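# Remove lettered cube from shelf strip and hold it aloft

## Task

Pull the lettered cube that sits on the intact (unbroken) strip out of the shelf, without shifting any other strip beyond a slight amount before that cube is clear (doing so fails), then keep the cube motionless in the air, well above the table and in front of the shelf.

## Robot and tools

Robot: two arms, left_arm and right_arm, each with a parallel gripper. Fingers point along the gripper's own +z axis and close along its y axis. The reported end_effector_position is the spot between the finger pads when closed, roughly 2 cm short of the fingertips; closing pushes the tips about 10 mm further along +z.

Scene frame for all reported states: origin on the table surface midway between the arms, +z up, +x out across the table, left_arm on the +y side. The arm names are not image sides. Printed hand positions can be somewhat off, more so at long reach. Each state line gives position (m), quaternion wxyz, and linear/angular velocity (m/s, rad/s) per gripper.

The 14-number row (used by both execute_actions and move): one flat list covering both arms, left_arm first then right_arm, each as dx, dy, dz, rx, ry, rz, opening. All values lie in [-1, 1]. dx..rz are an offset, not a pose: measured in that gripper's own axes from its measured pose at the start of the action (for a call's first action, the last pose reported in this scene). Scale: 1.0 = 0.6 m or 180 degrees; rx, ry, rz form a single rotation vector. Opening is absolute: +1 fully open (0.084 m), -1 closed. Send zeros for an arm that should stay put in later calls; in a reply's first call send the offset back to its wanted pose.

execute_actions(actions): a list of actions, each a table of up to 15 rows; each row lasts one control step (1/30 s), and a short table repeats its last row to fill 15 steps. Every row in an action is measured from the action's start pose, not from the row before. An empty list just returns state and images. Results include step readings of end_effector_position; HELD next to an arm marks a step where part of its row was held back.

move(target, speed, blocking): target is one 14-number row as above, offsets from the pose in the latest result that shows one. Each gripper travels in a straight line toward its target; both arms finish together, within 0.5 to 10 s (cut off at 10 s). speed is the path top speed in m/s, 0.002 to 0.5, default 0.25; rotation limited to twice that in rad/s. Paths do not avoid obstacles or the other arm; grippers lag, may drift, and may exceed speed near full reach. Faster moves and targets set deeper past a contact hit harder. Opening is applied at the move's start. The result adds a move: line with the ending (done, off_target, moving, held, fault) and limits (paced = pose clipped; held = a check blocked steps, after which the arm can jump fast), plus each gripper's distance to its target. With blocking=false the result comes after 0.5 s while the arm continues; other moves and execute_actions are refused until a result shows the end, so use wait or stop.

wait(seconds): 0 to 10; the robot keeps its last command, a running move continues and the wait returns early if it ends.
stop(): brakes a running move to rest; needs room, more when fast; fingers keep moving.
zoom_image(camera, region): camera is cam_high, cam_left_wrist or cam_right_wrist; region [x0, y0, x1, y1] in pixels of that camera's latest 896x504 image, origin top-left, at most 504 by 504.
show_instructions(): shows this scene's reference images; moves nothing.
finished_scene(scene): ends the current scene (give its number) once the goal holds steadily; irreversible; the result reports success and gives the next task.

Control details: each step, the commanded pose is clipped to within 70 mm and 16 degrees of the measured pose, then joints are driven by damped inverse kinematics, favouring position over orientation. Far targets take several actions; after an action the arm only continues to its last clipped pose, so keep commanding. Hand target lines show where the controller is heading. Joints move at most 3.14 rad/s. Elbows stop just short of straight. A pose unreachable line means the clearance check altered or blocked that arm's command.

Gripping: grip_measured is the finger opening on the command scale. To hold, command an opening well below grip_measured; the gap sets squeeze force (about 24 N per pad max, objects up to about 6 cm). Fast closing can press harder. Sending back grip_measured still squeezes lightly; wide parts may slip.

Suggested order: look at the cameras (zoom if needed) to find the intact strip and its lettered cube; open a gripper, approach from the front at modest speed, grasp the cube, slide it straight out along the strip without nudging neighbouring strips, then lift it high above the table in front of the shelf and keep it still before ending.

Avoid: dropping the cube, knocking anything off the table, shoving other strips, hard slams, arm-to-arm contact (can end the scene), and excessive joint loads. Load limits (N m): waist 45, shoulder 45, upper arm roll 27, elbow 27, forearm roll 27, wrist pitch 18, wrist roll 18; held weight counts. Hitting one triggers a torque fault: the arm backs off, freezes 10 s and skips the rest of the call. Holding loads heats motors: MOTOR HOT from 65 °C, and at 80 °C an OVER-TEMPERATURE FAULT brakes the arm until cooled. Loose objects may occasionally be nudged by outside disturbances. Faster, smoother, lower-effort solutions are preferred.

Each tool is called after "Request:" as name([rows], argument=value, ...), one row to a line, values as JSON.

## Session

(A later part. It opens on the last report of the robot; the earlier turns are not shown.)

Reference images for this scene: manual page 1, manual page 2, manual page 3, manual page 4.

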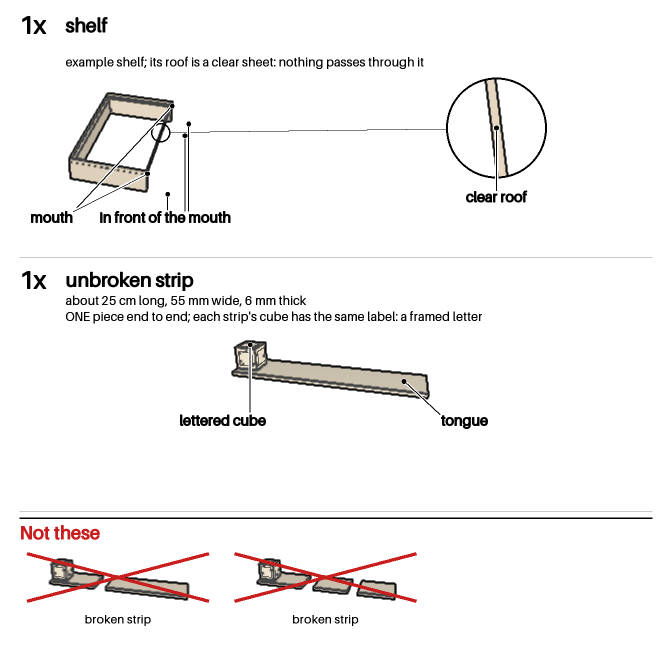

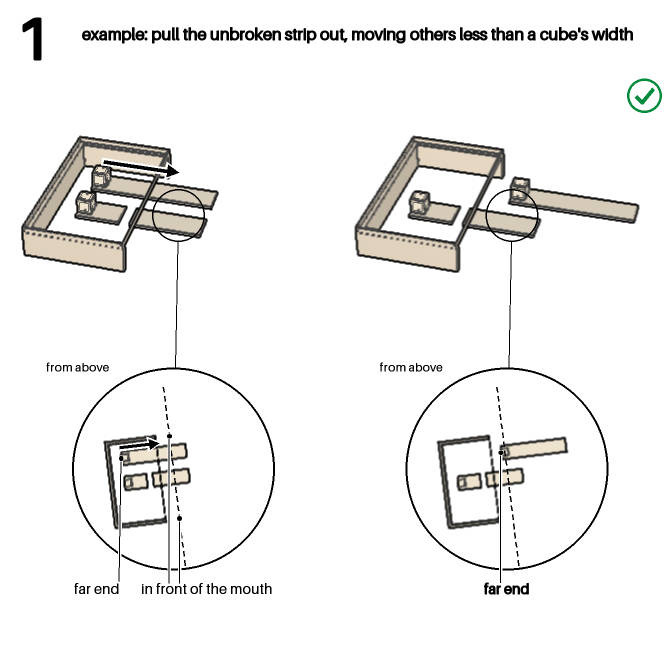

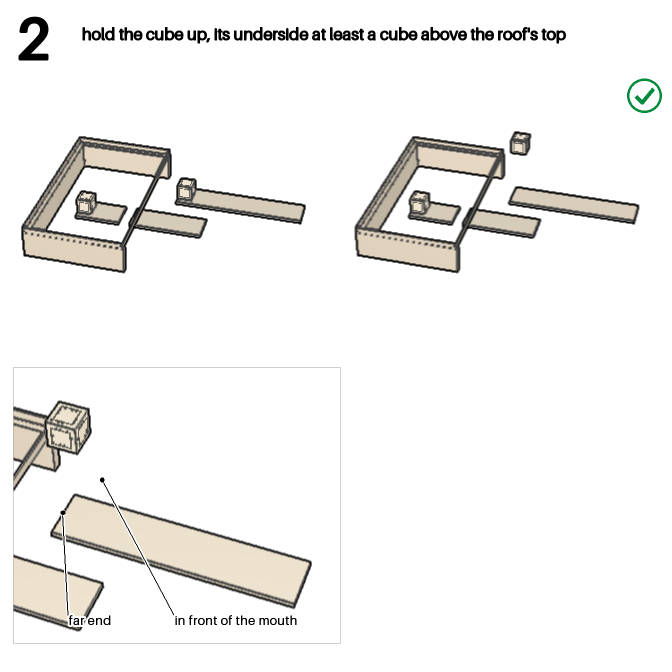

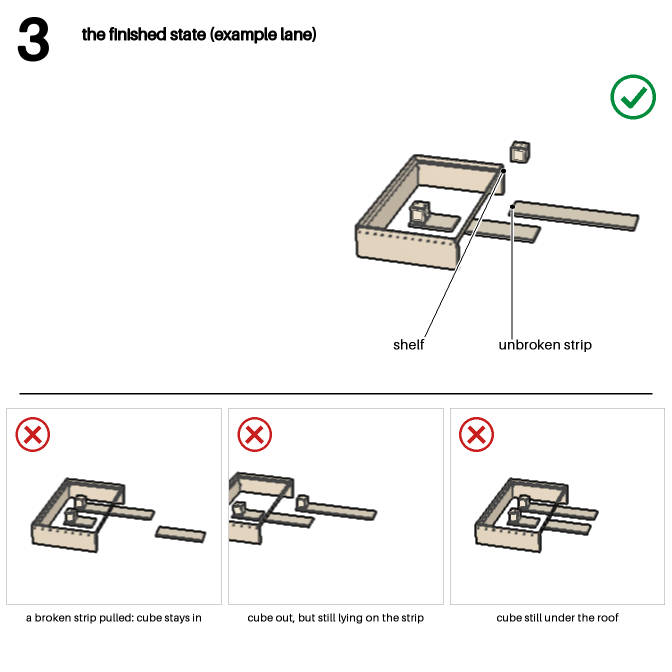

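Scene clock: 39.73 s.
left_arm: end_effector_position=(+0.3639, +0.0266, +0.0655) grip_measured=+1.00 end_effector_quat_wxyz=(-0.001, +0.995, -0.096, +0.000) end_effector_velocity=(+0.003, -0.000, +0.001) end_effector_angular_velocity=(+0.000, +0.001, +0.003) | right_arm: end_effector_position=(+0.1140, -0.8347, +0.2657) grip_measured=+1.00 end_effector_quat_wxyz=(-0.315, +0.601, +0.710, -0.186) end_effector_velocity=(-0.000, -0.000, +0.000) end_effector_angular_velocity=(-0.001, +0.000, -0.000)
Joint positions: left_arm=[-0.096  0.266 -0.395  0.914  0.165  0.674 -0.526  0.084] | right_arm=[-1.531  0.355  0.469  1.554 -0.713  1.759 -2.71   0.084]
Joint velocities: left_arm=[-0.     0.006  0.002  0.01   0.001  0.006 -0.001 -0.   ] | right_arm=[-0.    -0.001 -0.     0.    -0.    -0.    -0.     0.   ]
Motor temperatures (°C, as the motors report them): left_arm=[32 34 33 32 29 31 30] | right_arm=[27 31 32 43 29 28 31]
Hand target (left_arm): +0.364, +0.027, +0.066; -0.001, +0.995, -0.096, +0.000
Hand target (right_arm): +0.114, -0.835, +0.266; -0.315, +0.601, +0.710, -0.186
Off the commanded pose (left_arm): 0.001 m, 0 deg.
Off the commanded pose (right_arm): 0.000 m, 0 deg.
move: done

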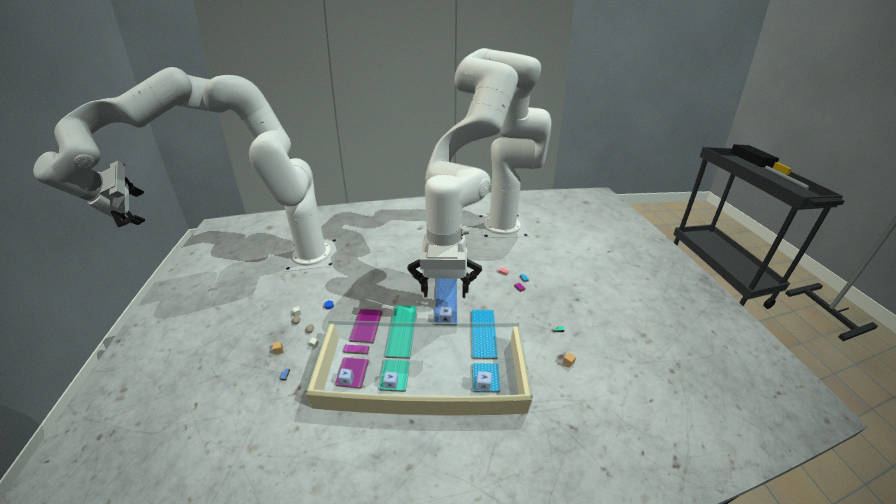

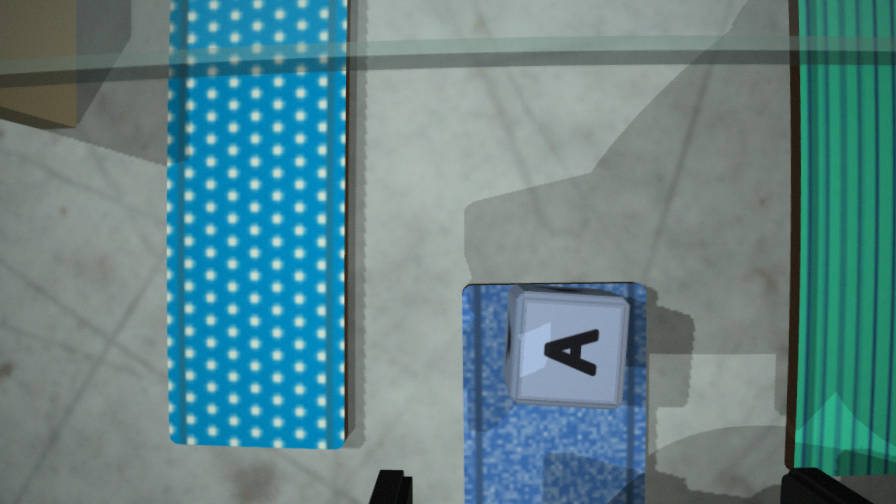

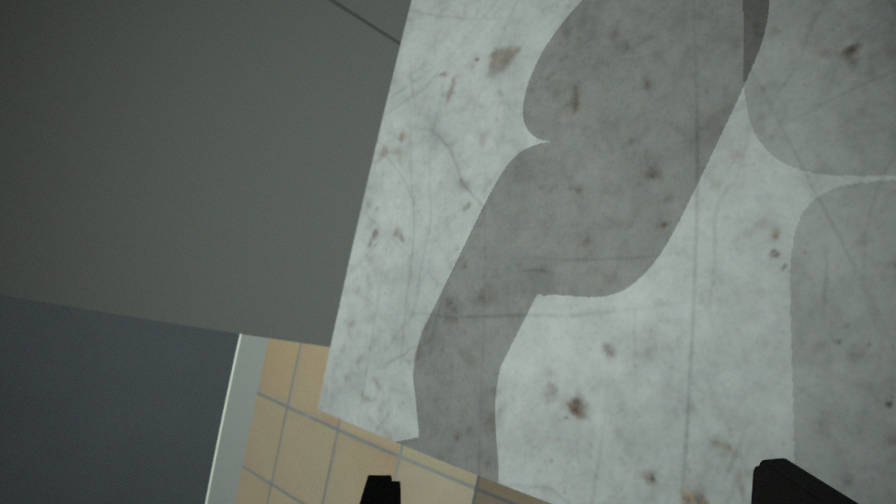

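Request:
move(target=[0.06,-0.003,0.054,0,0,0.02,0.5,0,0,0,0,0,0,1], speed=0.12)

Request:
move(target=[0,0,0,0,0,0,-0.7,0,0,0,0,0,0,1])

Request:
move(target=[-0.03,0,-0.27,0,0,0,-0.7,0,0,0,0,0,0,1], speed=0.2)

Scene clock: 47.30 s.
left_arm: end_effector_position=(+0.3994, +0.0214, +0.0333) grip_measured=+0.49 end_effector_quat_wxyz=(-0.001, +0.992, -0.127, +0.000) end_effector_velocity=(+0.001, +0.001, -0.002) end_effector_angular_velocity=(+0.002, +0.005, +0.002) | right_arm: end_effector_position=(+0.1140, -0.8347, +0.2657) grip_measured=+1.00 end_effector_quat_wxyz=(-0.315, +0.601, +0.710, -0.186) end_effector_velocity=(-0.001, -0.000, -0.000) end_effector_angular_velocity=(+0.001, +0.001, -0.003)
Joint positions: left_arm=[-0.106  0.429 -0.357  1.036  0.246  0.646 -0.486  0.065] | right_arm=[-1.531  0.355  0.469  1.554 -0.713  1.759 -2.71   0.084]
Joint velocities: left_arm=[0.    0.008 0.003 0.006 0.001 0.002 0.001 0.   ] | right_arm=[-0.001  0.001 -0.002 -0.     0.     0.001  0.     0.   ]
Motor temperatures (°C, as the motors report them): left_arm=[32 34 33 33 29 31 30] | right_arm=[27 32 32 43 29 28 31]
Hand target (left_arm): +0.400, +0.022, +0.033; -0.001, +0.992, -0.127, +0.000
Hand target (right_arm): +0.114, -0.835, +0.266; -0.315, +0.601, +0.710, -0.186
Off the commanded pose (left_arm): 0.000 m, 0 deg.
Off the commanded pose (right_arm): 0.000 m, 0 deg.
move: done

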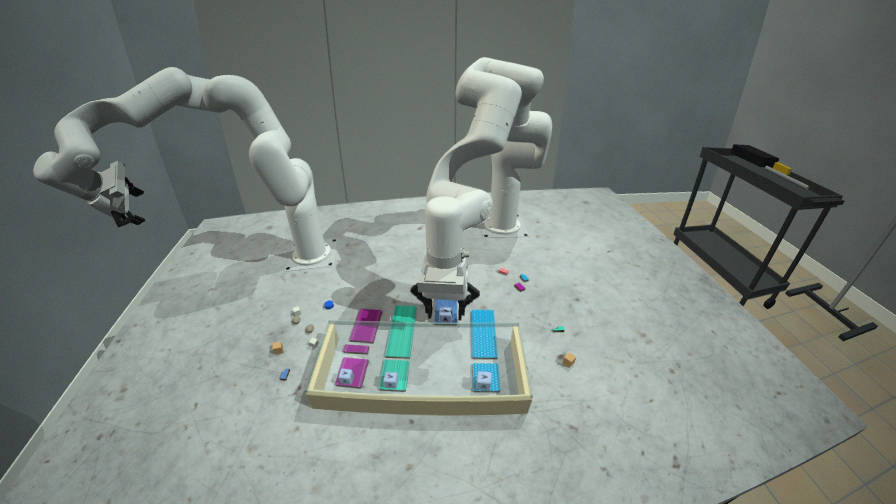

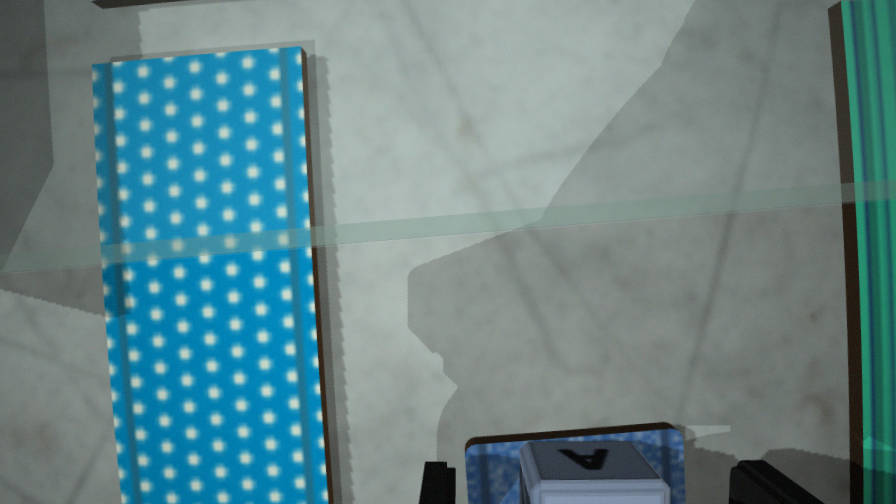

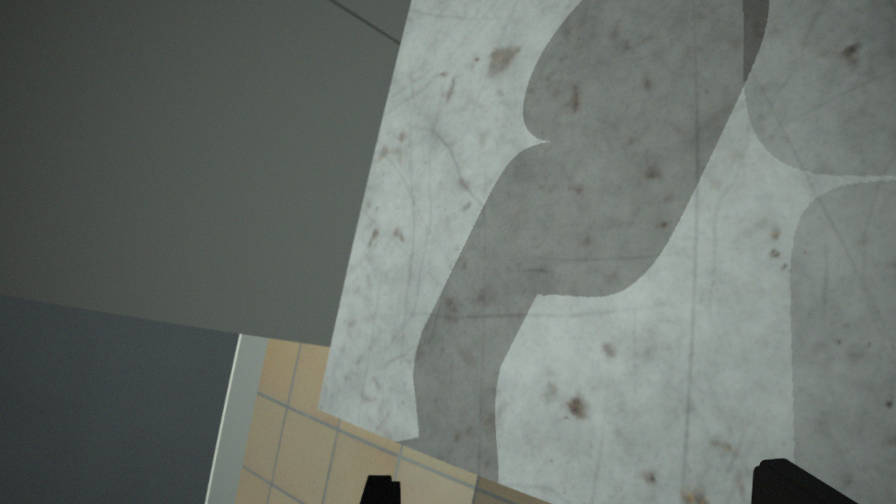

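Scene clock: 47.80 s.
left_arm: end_effector_position=(+0.3994, +0.0214, +0.0334) grip_measured=-0.35 end_effector_quat_wxyz=(-0.001, +0.992, -0.127, +0.001) end_effector_velocity=(-0.000, +0.000, -0.000) end_effector_angular_velocity=(+0.000, +0.001, +0.001) | right_arm: end_effector_position=(+0.1140, -0.8347, +0.2657) grip_measured=+1.00 end_effector_quat_wxyz=(-0.315, +0.601, +0.710, -0.186) end_effector_velocity=(+0.000, -0.000, -0.000) end_effector_angular_velocity=(-0.000, -0.001, -0.000)
Joint positions: left_arm=[-0.106  0.429 -0.357  1.036  0.246  0.646 -0.486  0.029] | right_arm=[-1.531  0.355  0.469  1.554 -0.713  1.759 -2.71   0.084]
Joint velocities: left_arm=[ 0.     0.001  0.     0.    -0.001  0.     0.    -0.   ] | right_arm=[-0.     0.    -0.    -0.     0.    -0.001  0.    -0.   ]
Motor temperatures (°C, as the motors report them): left_arm=[32 34 33 33 29 31 30] | right_arm=[27 32 32 43 29 28 31]
Hand target (left_arm): +0.399, +0.021, +0.033; -0.001, +0.992, -0.127, +0.000
Hand target (right_arm): +0.114, -0.835, +0.266; -0.315, +0.601, +0.710, -0.186
Off the commanded pose (left_arm): 0.000 m, 0 deg.
Off the commanded pose (right_arm): 0.000 m, 0 deg.
move: done

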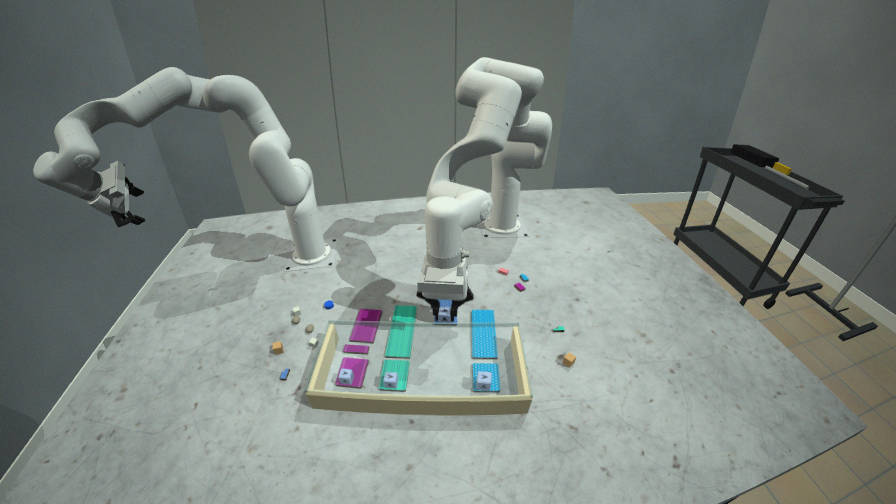

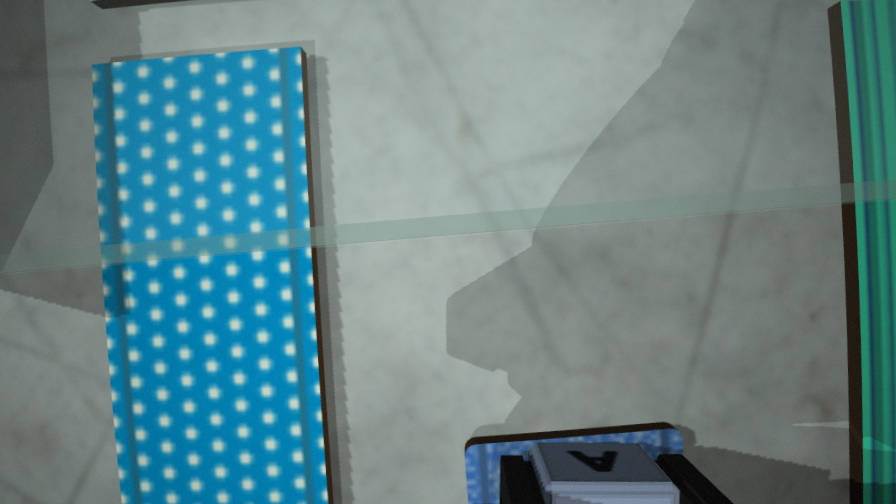

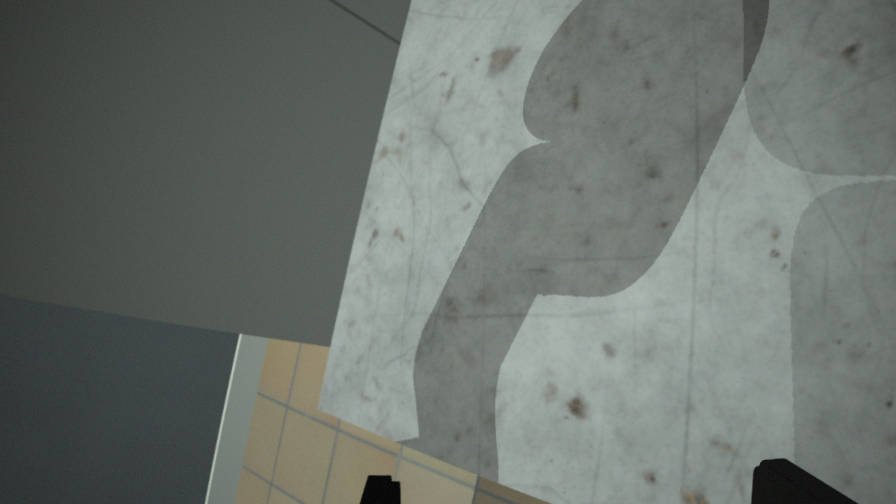

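Scene clock: 49.13 s.
left_arm: end_effector_position=(+0.3820, +0.0256, +0.1947) grip_measured=-0.35 end_effector_quat_wxyz=(-0.001, +0.992, -0.127, +0.000) end_effector_velocity=(+0.001, -0.002, +0.005) end_effector_angular_velocity=(-0.004, -0.006, -0.002) | right_arm: end_effector_position=(+0.1140, -0.8347, +0.2657) grip_measured=+1.00 end_effector_quat_wxyz=(-0.315, +0.601, +0.710, -0.186) end_effector_velocity=(+0.001, +0.000, -0.000) end_effector_angular_velocity=(+0.001, +0.001, +0.001)
Joint positions: left_arm=[-0.056  0.09  -0.424  1.117  0.044  1.035 -0.357  0.029] | right_arm=[-1.531  0.355  0.469  1.554 -0.713  1.759 -2.71   0.084]
Joint velocities: left_arm=[-0.001 -0.007 -0.002  0.007 -0.003  0.006  0.001 -0.   ] | right_arm=[ 0.002  0.001  0.     0.    -0.     0.002  0.    -0.   ]
Motor temperatures (°C, as the motors report them): left_arm=[32 34 33 33 29 31 30] | right_arm=[27 32 32 43 29 28 31]
Hand target (left_arm): +0.382, +0.025, +0.195; -0.000, +0.992, -0.127, +0.001
Hand target (right_arm): +0.114, -0.835, +0.266; -0.315, +0.601, +0.710, -0.186
Off the commanded pose (left_arm): 0.001 m, 0 deg.
Off the commanded pose (right_arm): 0.000 m, 0 deg.
move: done

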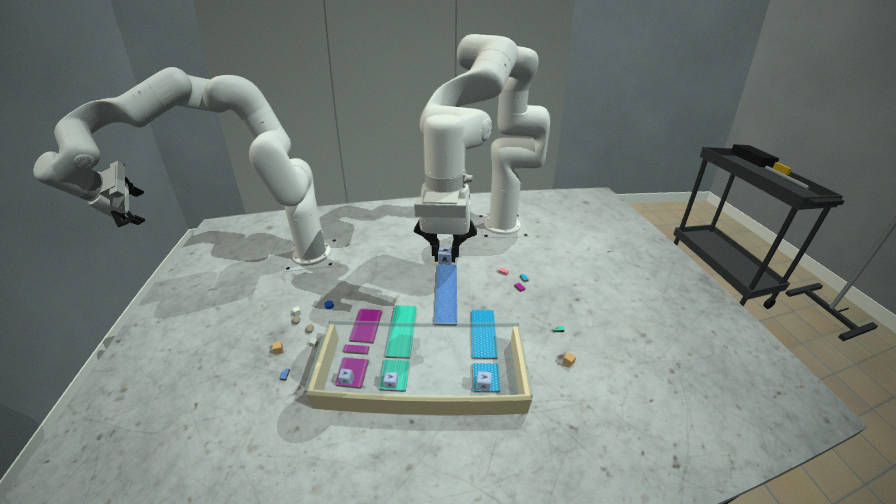

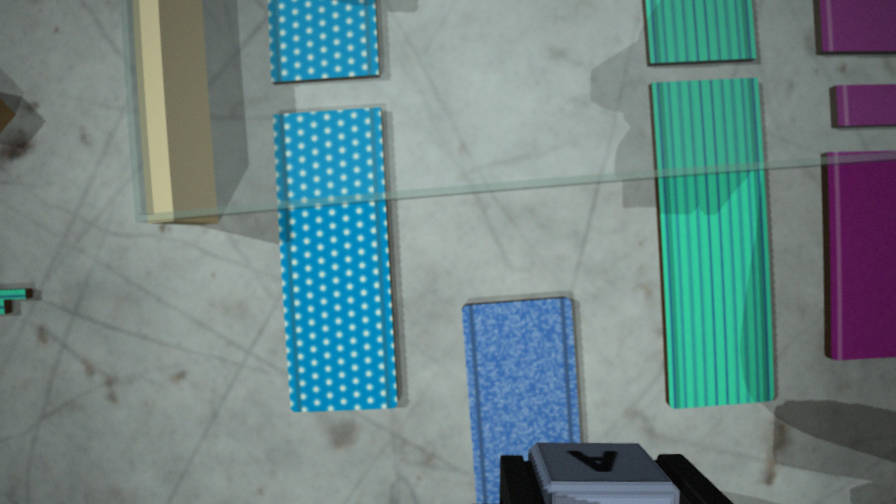

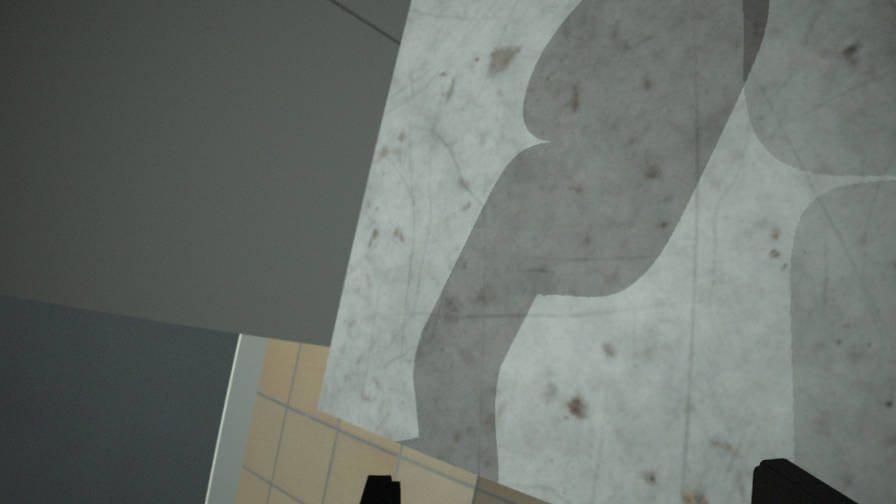

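Request:
finished_scene(scene=2)

The scene is finished: the task was done.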